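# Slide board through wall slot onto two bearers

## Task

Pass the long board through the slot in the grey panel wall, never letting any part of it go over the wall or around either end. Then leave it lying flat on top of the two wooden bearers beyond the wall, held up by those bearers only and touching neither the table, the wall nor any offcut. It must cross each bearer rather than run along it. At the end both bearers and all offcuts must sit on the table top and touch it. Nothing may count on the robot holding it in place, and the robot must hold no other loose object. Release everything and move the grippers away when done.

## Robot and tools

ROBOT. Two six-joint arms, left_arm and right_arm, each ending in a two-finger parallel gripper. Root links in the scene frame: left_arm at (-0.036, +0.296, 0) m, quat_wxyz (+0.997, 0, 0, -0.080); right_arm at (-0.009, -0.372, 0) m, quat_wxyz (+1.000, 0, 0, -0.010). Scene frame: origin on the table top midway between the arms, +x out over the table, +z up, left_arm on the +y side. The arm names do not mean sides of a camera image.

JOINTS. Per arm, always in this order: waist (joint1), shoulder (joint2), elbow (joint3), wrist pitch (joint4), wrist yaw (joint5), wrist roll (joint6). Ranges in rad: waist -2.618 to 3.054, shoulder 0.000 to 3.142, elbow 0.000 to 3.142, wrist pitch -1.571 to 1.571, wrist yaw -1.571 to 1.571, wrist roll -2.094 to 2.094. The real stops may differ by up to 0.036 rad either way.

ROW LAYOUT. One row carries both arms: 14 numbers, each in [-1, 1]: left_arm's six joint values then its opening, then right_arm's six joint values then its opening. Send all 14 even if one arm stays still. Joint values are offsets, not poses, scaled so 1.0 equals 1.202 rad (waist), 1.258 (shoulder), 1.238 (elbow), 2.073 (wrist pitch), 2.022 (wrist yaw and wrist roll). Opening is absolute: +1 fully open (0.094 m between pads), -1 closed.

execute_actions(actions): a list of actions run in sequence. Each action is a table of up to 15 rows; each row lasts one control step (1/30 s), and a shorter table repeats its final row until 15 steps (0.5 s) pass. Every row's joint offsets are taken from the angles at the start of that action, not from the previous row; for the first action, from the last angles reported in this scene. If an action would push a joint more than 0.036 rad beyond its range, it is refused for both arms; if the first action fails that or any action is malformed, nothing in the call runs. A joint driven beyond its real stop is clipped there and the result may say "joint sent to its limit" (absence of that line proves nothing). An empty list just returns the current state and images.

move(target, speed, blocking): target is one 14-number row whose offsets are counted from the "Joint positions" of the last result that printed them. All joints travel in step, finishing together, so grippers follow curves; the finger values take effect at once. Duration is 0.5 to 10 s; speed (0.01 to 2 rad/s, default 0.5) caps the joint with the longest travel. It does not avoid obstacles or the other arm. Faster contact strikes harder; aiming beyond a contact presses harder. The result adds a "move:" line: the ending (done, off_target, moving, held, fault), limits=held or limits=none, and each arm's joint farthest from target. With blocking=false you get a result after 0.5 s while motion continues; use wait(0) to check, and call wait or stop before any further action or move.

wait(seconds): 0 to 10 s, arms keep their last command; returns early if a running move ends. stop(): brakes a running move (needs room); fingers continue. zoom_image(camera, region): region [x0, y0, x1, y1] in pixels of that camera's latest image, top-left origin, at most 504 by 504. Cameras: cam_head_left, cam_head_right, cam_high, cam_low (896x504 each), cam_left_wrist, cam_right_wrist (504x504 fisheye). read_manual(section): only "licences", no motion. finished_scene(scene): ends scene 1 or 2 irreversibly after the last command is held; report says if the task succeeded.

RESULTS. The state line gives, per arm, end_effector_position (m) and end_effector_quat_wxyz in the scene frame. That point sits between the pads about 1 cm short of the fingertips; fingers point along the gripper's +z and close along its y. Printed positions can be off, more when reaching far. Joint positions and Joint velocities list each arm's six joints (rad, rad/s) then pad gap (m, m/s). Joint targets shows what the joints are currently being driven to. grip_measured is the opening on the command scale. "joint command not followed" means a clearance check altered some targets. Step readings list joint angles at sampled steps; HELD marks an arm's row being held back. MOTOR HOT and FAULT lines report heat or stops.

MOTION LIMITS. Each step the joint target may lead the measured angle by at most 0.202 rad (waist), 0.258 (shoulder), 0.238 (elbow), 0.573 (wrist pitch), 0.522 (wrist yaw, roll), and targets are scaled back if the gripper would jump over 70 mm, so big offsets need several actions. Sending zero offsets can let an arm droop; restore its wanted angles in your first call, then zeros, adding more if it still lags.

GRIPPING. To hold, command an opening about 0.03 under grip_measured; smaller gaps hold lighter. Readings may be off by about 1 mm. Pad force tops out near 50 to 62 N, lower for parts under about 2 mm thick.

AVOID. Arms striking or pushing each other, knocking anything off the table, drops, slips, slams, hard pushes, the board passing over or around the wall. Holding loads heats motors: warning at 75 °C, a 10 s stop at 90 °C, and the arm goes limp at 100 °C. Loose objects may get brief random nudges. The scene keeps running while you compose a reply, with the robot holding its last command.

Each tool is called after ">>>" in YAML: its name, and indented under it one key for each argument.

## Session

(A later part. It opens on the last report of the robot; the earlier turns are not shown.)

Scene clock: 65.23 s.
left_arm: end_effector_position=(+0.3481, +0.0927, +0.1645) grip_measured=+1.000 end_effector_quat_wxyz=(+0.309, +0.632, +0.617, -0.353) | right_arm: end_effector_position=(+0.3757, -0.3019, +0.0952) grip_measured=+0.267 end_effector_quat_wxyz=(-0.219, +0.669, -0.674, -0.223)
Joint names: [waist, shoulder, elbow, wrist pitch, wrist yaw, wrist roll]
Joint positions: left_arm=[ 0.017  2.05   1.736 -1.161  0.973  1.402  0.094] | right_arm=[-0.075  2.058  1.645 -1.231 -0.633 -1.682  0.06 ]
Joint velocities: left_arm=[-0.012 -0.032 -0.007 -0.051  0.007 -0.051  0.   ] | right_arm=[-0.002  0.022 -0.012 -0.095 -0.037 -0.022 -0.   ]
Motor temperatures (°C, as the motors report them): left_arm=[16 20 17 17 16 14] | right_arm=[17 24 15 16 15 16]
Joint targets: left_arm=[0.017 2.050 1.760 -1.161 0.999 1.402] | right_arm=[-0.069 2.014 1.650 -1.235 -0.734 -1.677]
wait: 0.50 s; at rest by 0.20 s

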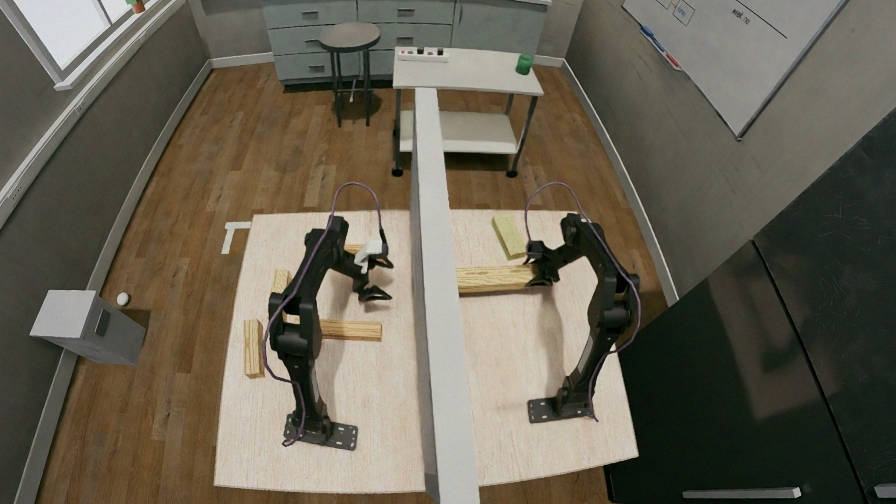

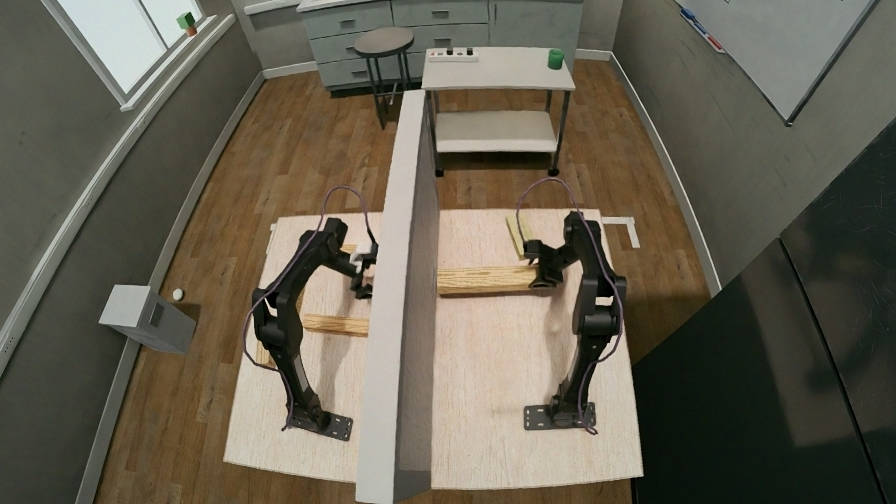

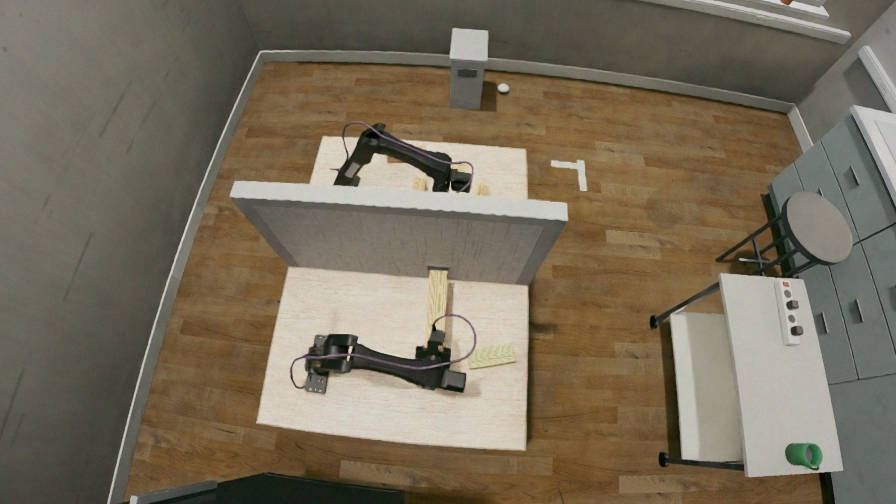

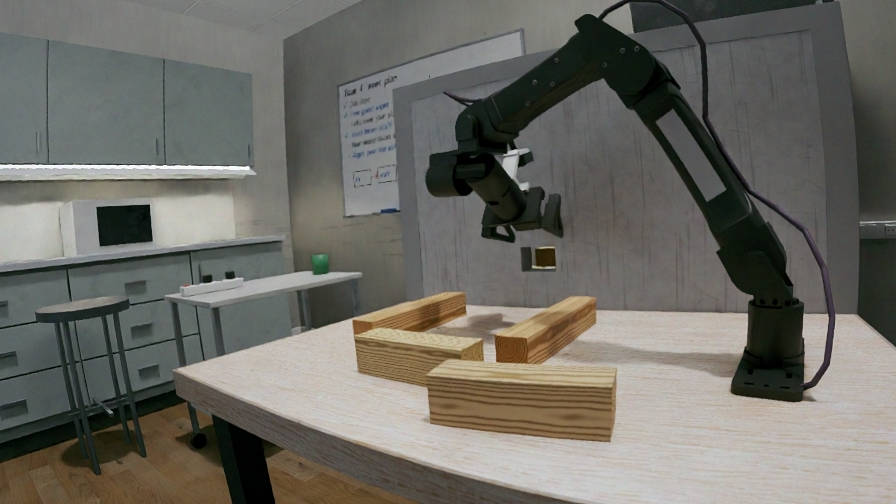

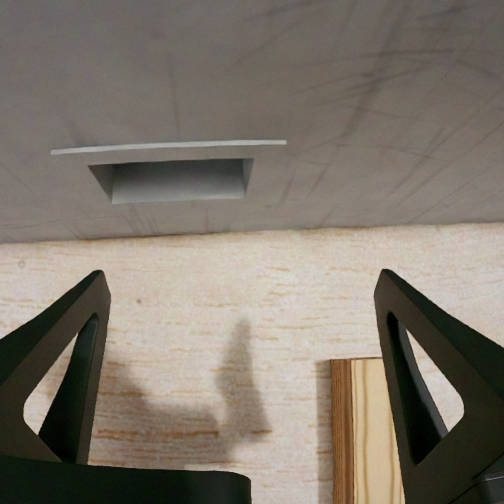

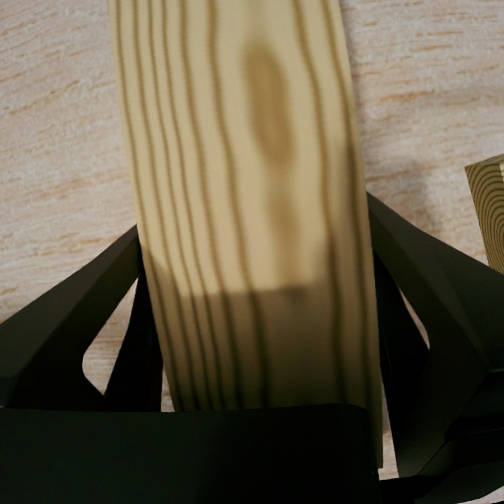

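>>> execute_actions:
  actions:
    - [[0,0,0.02,0,0.013,0,1,0.0124,-0.0394,-0.0106,0.0009,-0.0505,0.0062,0.1],[0,0,0.02,0,0.013,0,1,0.0167,-0.0408,-0.0122,0.0036,-0.051,0.0098,0.1],[0,0,0.02,0,0.013,0,1,0.0211,-0.0422,-0.0138,0.0064,-0.0514,0.0135,0.1],[0,0,0.02,0,0.013,0,1,0.0255,-0.0436,-0.0154,0.0091,-0.0514,0.0171,0.1],[0,0,0.02,0,0.013,0,1,0.0299,-0.045,-0.0171,0.0119,-0.0514,0.0208,0.1],[0,0,0.02,0,0.013,0,1,0.0342,-0.0464,-0.0187,0.0146,-0.0514,0.0245,0.1],[0,0,0.02,0,0.013,0,1,0.0386,-0.0478,-0.0203,0.0174,-0.0514,0.0281,0.1],[0,0,0.02,0,0.013,0,1,0.043,-0.0492,-0.0219,0.0201,-0.0514,0.0318,0.1],[0,0,0.02,0,0.013,0,1,0.0473,-0.0506,-0.0235,0.0229,-0.0514,0.0354,0.1],[0,0,0.02,0,0.013,0,1,0.0517,-0.0506,-0.0251,0.0256,-0.0514,0.0391,0.1],[0,0,0.02,0,0.013,0,1,0.0561,-0.0506,-0.0267,0.0256,-0.0514,0.0428,0.1],[0,0,0.02,0,0.013,0,1,0.0604,-0.0506,-0.0283,0.0256,-0.0514,0.0428,0.1],[0,0,0.02,0,0.013,0,1,0.0604,-0.0506,-0.0299,0.0256,-0.0514,0.0428,0.1]]

>>> wait:
  seconds: 0.5

>>> zoom_image:
  camera: "cam_low"
  region: [480, 210, 600, 310]

Scene clock: 67.97 s.
left_arm: end_effector_position=(+0.3481, +0.0926, +0.1645) grip_measured=+1.000 end_effector_quat_wxyz=(+0.309, +0.632, +0.617, -0.353) | right_arm: end_effector_position=(+0.3736, -0.2753, +0.0991) grip_measured=+0.267 end_effector_quat_wxyz=(-0.221, +0.673, -0.669, -0.224)
Joint names: [waist, shoulder, elbow, wrist pitch, wrist yaw, wrist roll]
Joint positions: left_arm=[ 0.017  2.05   1.736 -1.161  0.974  1.402  0.094] | right_arm=[-0.007  2.03   1.618 -1.186 -0.639 -1.614  0.06 ]
Joint velocities: left_arm=[ 0.012 -0.007  0.002 -0.022 -0.022 -0.022  0.   ] | right_arm=[ 0.051 -0.002 -0.037 -0.007 -0.007  0.051 -0.001]
Motor temperatures (°C, as the motors report them): left_arm=[16 21 17 17 16 14] | right_arm=[17 25 15 16 15 16]
Joint targets: left_arm=[0.017 2.050 1.760 -1.161 0.999 1.402] | right_arm=[-0.002 1.994 1.608 -1.178 -0.737 -1.596]
Step readings (joint positions):
0: left_arm=[0.017 2.050 1.736 -1.161 0.973 1.402] | right_arm=[-0.075 2.058 1.645 -1.231 -0.633 -1.682]
1: left_arm=[0.017 2.050 1.736 -1.161 0.973 1.402] | right_arm=[-0.075 2.057 1.645 -1.231 -0.633 -1.681]
2: left_arm=[0.017 2.050 1.736 -1.161 0.973 1.402] | right_arm=[-0.073 2.055 1.645 -1.230 -0.633 -1.679]
4: left_arm=[0.017 2.050 1.736 -1.161 0.974 1.402] | right_arm=[-0.067 2.050 1.645 -1.224 -0.634 -1.671]
8: left_arm=[0.017 2.050 1.736 -1.161 0.974 1.402] | right_arm=[-0.044 2.036 1.639 -1.204 -0.636 -1.649]
15: Joint positions above

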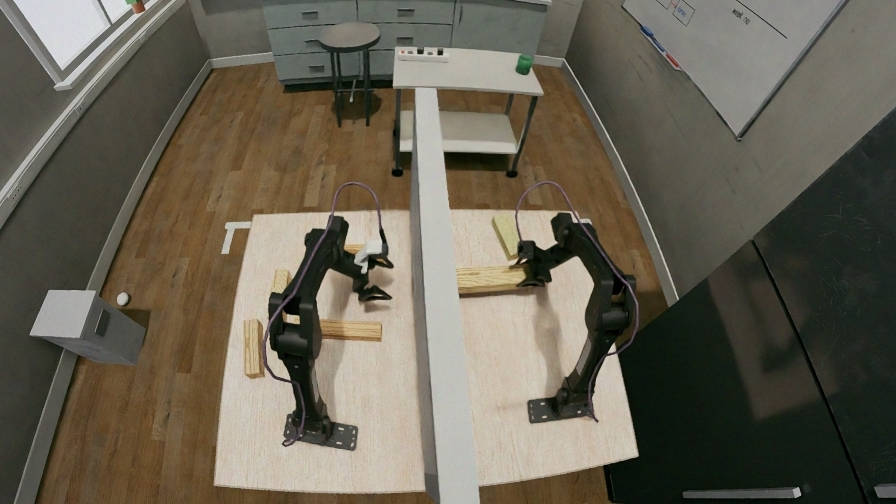

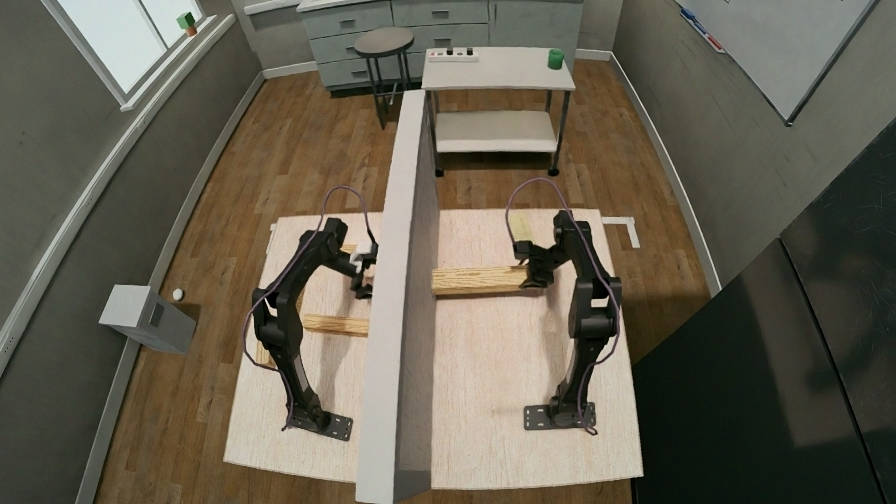

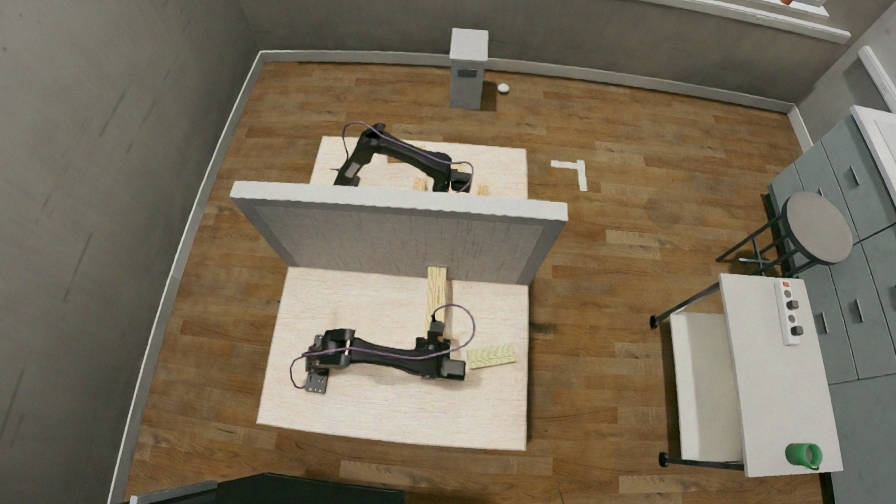

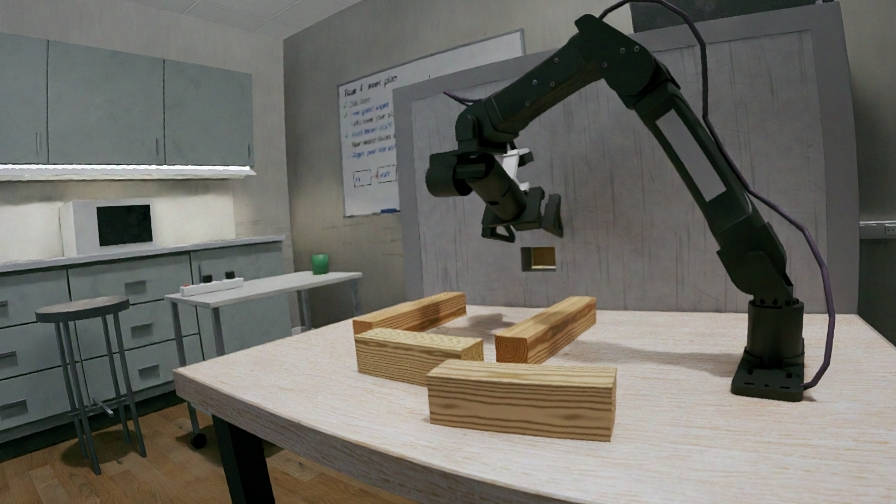

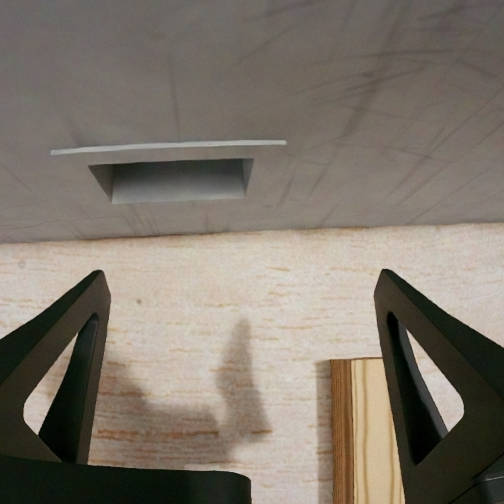

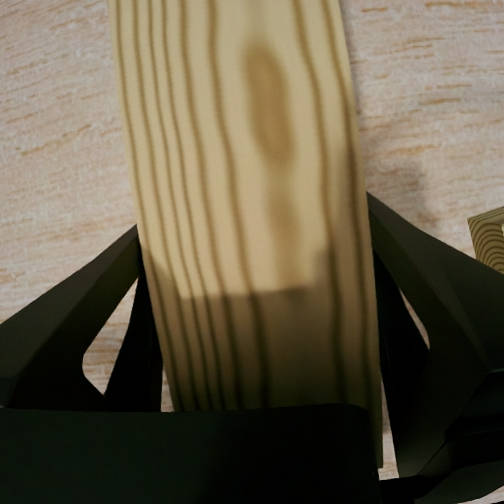

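Scene clock: 68.47 s.
left_arm: end_effector_position=(+0.3481, +0.0926, +0.1645) grip_measured=+1.000 end_effector_quat_wxyz=(+0.309, +0.632, +0.617, -0.353) | right_arm: end_effector_position=(+0.3742, -0.2749, +0.0987) grip_measured=+0.267 end_effector_quat_wxyz=(-0.221, +0.670, -0.673, -0.224)
Joint names: [waist, shoulder, elbow, wrist pitch, wrist yaw, wrist roll]
Joint positions: left_arm=[ 0.017  2.05   1.736 -1.161  0.974  1.402  0.094] | right_arm=[-0.006  2.03   1.617 -1.181 -0.64  -1.602  0.06 ]
Joint velocities: left_arm=[-0.017  0.007  0.002 -0.007  0.007 -0.051  0.   ] | right_arm=[-0.012 -0.017 -0.012  0.037 -0.022  0.022  0.001]
Motor temperatures (°C, as the motors report them): left_arm=[16 21 17 17 16 14] | right_arm=[17 25 15 16 16 16]
Joint targets: left_arm=[0.017 2.050 1.760 -1.161 0.999 1.402] | right_arm=[-0.003 1.994 1.608 -1.179 -0.738 -1.596]
wait: 0.50 s; at rest by 0.43 s

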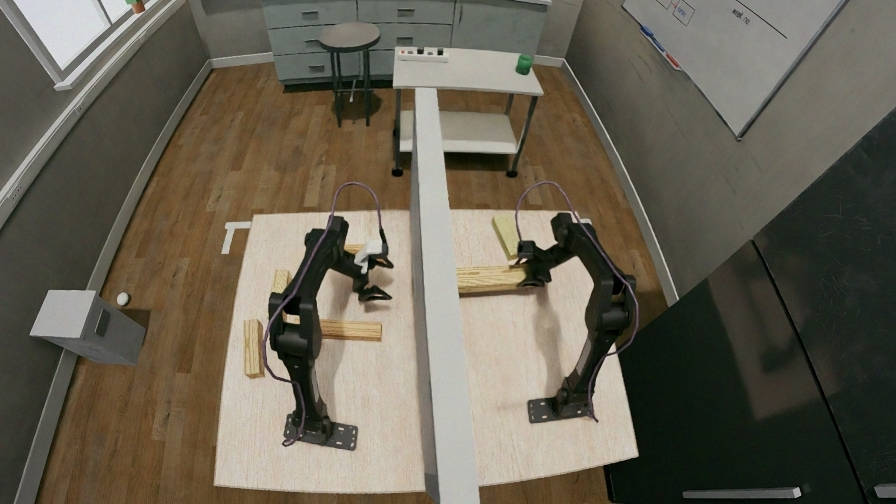

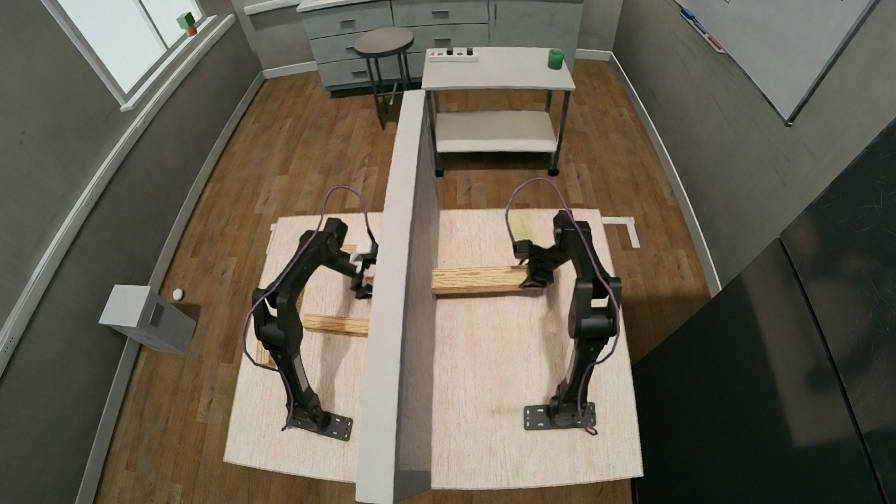

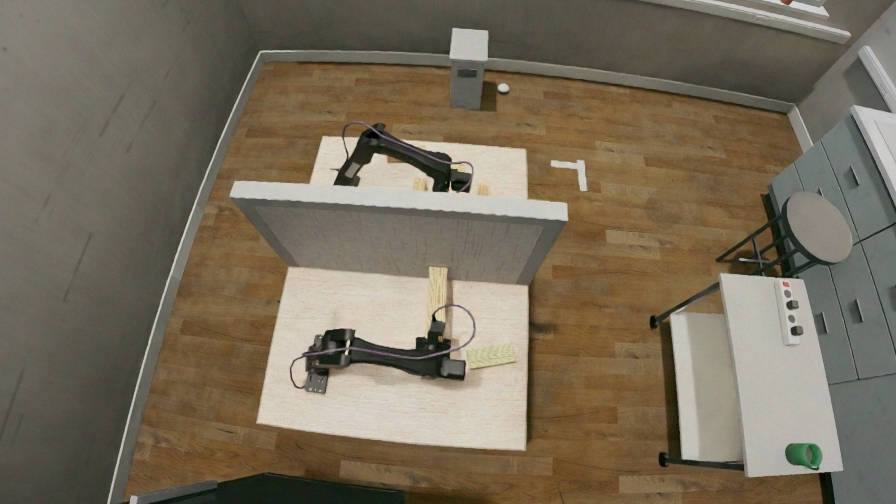

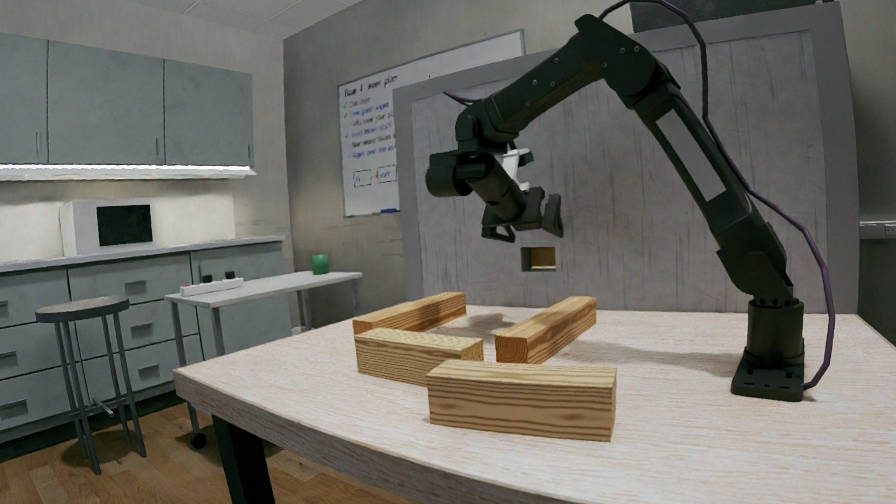

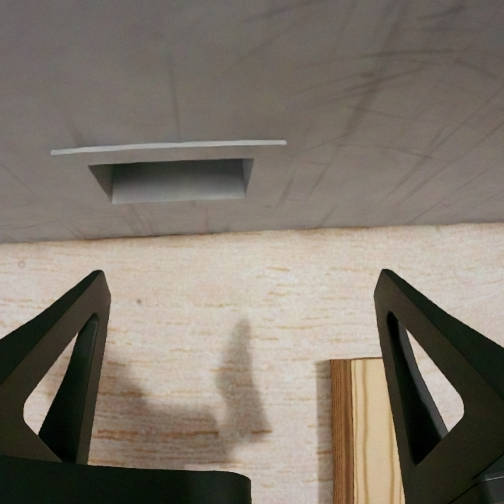

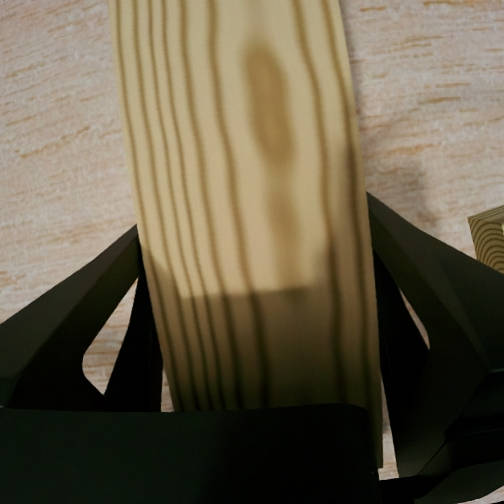

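Region (480, 210, 600, 310) of cam_low's 896x504 image, scaled by 4.200, with more detail than that image has.

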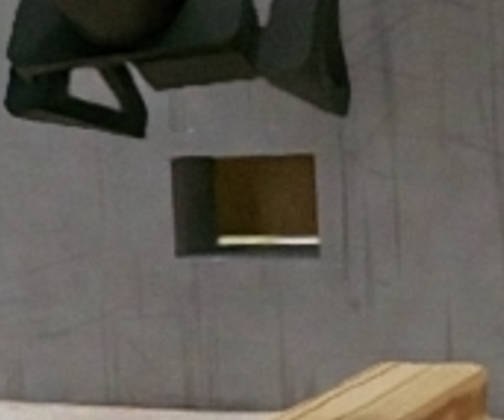

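>>> execute_actions:
  actions:
    - [[0,0,0.02,0,0.013,0,1,0.0126,-0.0346,-0.0111,0.0049,-0.0475,0.0084,0.1],[0,0,0.02,0,0.013,0,1,0.0171,-0.0352,-0.0122,0.0089,-0.0464,0.0138,0.1],[0,0,0.02,0,0.013,0,1,0.0217,-0.0357,-0.0133,0.0128,-0.0454,0.0192,0.1],[0,0,0.02,0,0.013,0,1,0.0262,-0.0363,-0.0144,0.0167,-0.0443,0.0246,0.1],[0,0,0.02,0,0.013,0,1,0.0308,-0.0369,-0.0155,0.0207,-0.0433,0.0301,0.1],[0,0,0.02,0,0.013,0,1,0.0353,-0.0375,-0.0166,0.0246,-0.0423,0.0355,0.1],[0,0,0.02,0,0.013,0,1,0.0399,-0.0381,-0.0177,0.0285,-0.0412,0.0409,0.1],[0,0,0.02,0,0.013,0,1,0.0444,-0.0386,-0.0188,0.0324,-0.0402,0.0463,0.1],[0,0,0.02,0,0.013,0,1,0.049,-0.0386,-0.0199,0.0364,-0.0391,0.0517,0.1],[0,0,0.02,0,0.013,0,1,0.0535,-0.0386,-0.021,0.0364,-0.0381,0.0517,0.1],[0,0,0.02,0,0.013,0,1,0.0581,-0.0386,-0.0221,0.0364,-0.0381,0.0517,0.1],[0,0,0.02,0,0.013,0,1,0.0626,-0.0386,-0.0232,0.0364,-0.0381,0.0517,0.1],[0,0,0.02,0,0.013,0,1,0.0671,-0.0386,-0.0232,0.0364,-0.0381,0.0517,0.1]]

>>> wait:
  seconds: 0.5

>>> zoom_image:
  camera: "cam_low"
  region: [480, 210, 600, 310]

Scene clock: 69.70 s.
left_arm: end_effector_position=(+0.3481, +0.0926, +0.1646) grip_measured=+1.000 end_effector_quat_wxyz=(+0.309, +0.632, +0.617, -0.353) | right_arm: end_effector_position=(+0.3743, -0.2472, +0.0967) grip_measured=+0.267 end_effector_quat_wxyz=(-0.219, +0.670, -0.673, -0.224)
Joint names: [waist, shoulder, elbow, wrist pitch, wrist yaw, wrist roll]
Joint positions: left_arm=[ 0.017  2.05   1.736 -1.161  0.974  1.402  0.094] | right_arm=[ 0.067  2.021  1.597 -1.12  -0.638 -1.513  0.06 ]
Joint velocities: left_arm=[-0.002  0.002  0.007 -0.081  0.037  0.022  0.   ] | right_arm=[ 0.1   -0.002 -0.042 -0.007  0.007  0.081 -0.   ]
Motor temperatures (°C, as the motors report them): left_arm=[16 21 18 17 16 14] | right_arm=[17 25 15 16 16 16]
Joint targets: left_arm=[0.017 2.050 1.760 -1.161 1.000 1.402] | right_arm=[0.075 1.982 1.588 -1.106 -0.717 -1.497]
Step readings (joint positions):
0: left_arm=[0.017 2.050 1.736 -1.161 0.974 1.402] | right_arm=[-0.006 2.030 1.617 -1.181 -0.640 -1.601]
1: left_arm=[0.017 2.050 1.736 -1.161 0.974 1.402] | right_arm=[-0.006 2.030 1.617 -1.180 -0.640 -1.600]
2: left_arm=[0.017 2.050 1.736 -1.161 0.974 1.402] | right_arm=[-0.004 2.030 1.617 -1.178 -0.640 -1.596]
4: left_arm=[0.017 2.050 1.736 -1.161 0.974 1.402] | right_arm=[0.002 2.030 1.617 -1.170 -0.640 -1.585]
8: left_arm=[0.017 2.050 1.736 -1.161 0.974 1.402] | right_arm=[0.027 2.027 1.611 -1.143 -0.639 -1.551]
15: Joint positions above

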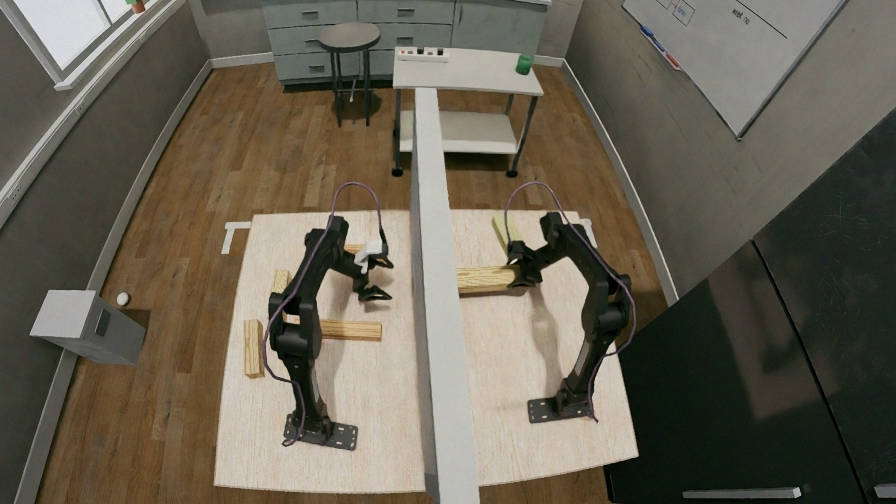

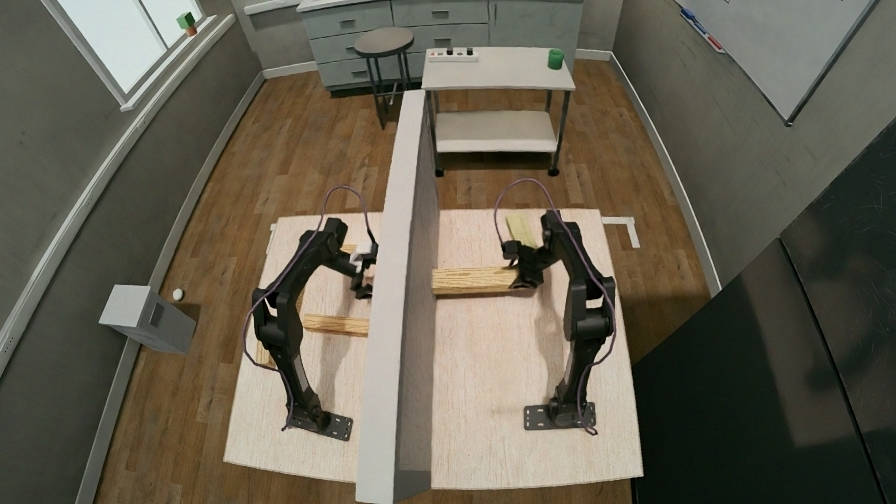

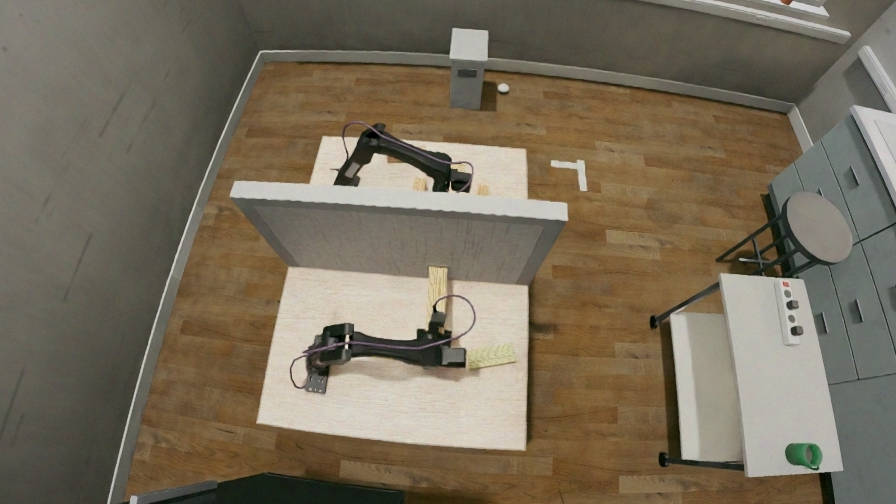

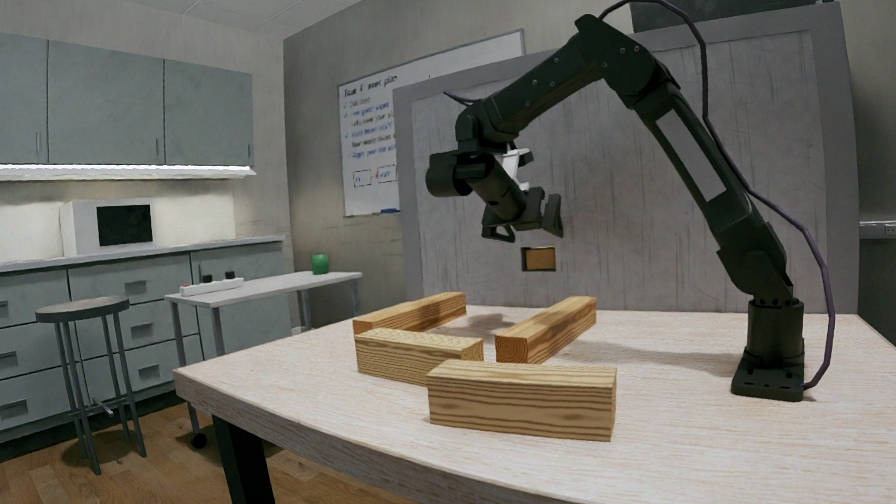

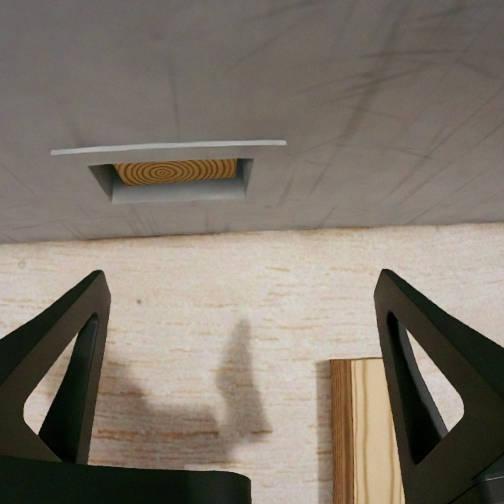

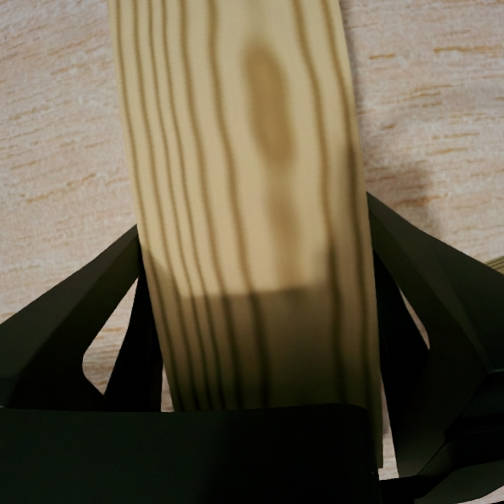

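Scene clock: 70.20 s.
left_arm: end_effector_position=(+0.3481, +0.0926, +0.1646) grip_measured=+1.000 end_effector_quat_wxyz=(+0.309, +0.632, +0.617, -0.353) | right_arm: end_effector_position=(+0.3746, -0.2459, +0.0963) grip_measured=+0.267 end_effector_quat_wxyz=(-0.218, +0.669, -0.674, -0.224)
Joint names: [waist, shoulder, elbow, wrist pitch, wrist yaw, wrist roll]
Joint positions: left_arm=[ 0.017  2.05   1.736 -1.161  0.974  1.402  0.094] | right_arm=[ 0.071  2.021  1.596 -1.115 -0.635 -1.503  0.06 ]
Joint velocities: left_arm=[ 0.002  0.002 -0.007 -0.051 -0.051 -0.007  0.   ] | right_arm=[-0.007 -0.017 -0.007  0.037  0.051 -0.051  0.001]
Motor temperatures (°C, as the motors report them): left_arm=[16 21 18 17 16 14] | right_arm=[17 25 15 16 16 16]
Joint targets: left_arm=[0.017 2.050 1.760 -1.161 1.000 1.402] | right_arm=[0.075 1.982 1.588 -1.106 -0.717 -1.497]
wait: 0.50 s; at rest by 0.43 s

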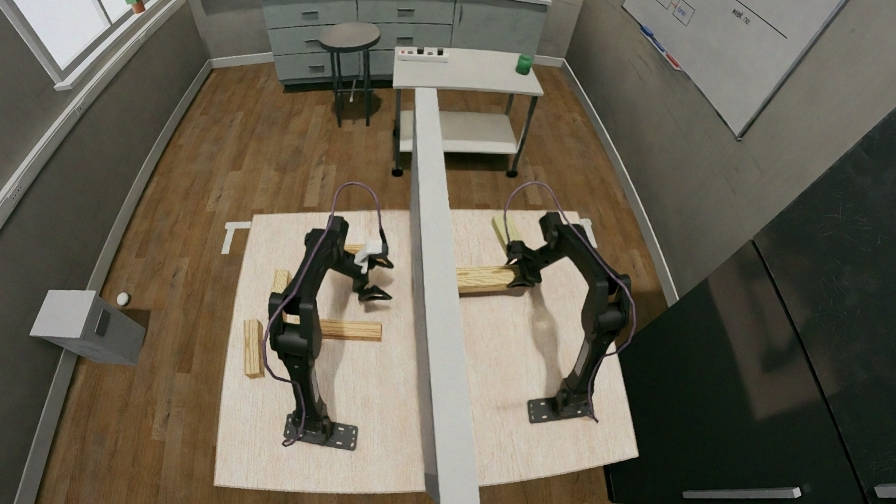

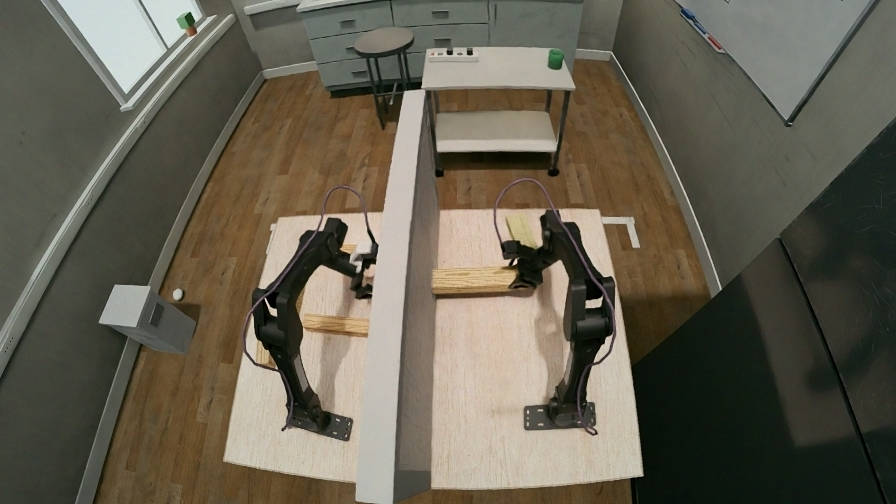

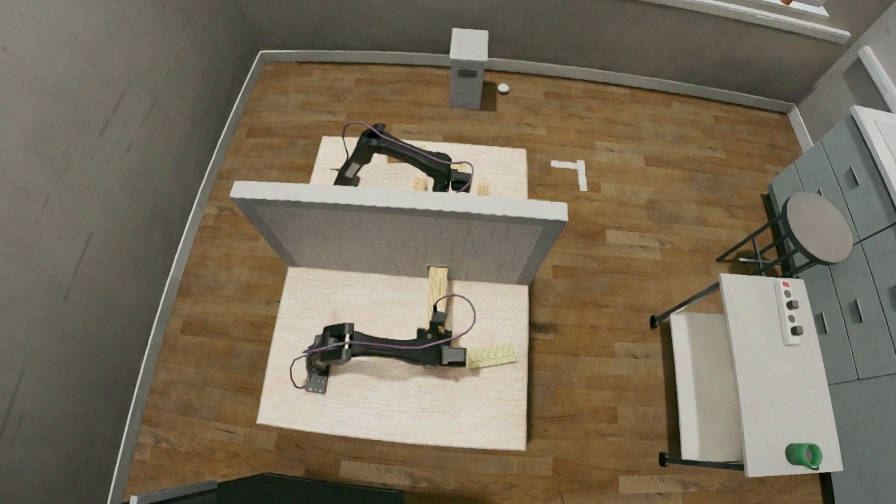

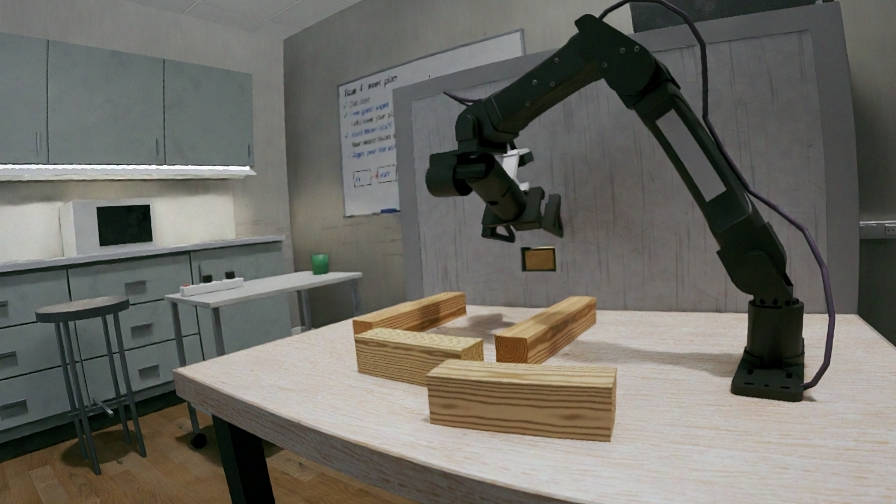

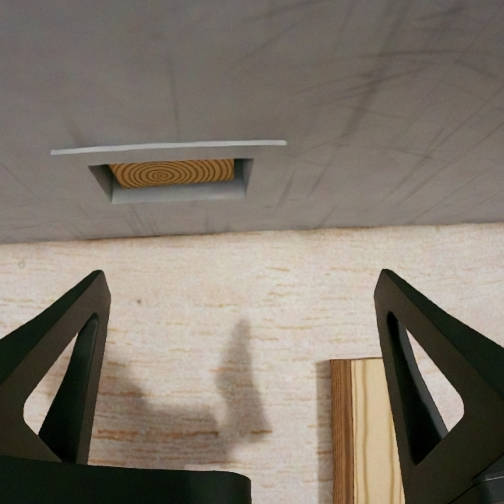

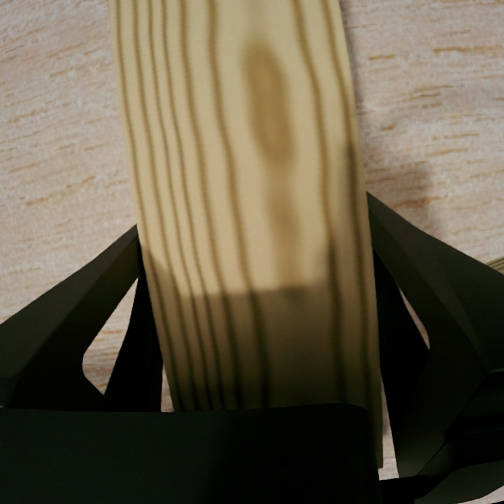

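Region (480, 210, 600, 310) of cam_low's 896x504 image, scaled by 4.200, with more detail than that image has.

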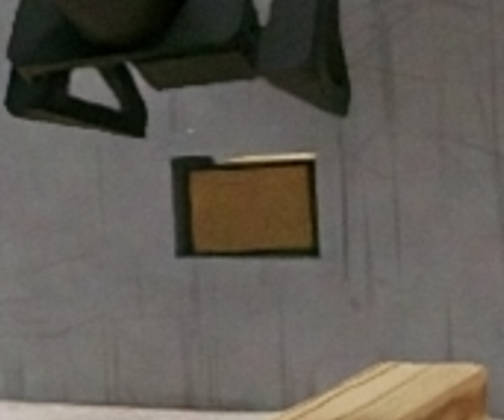

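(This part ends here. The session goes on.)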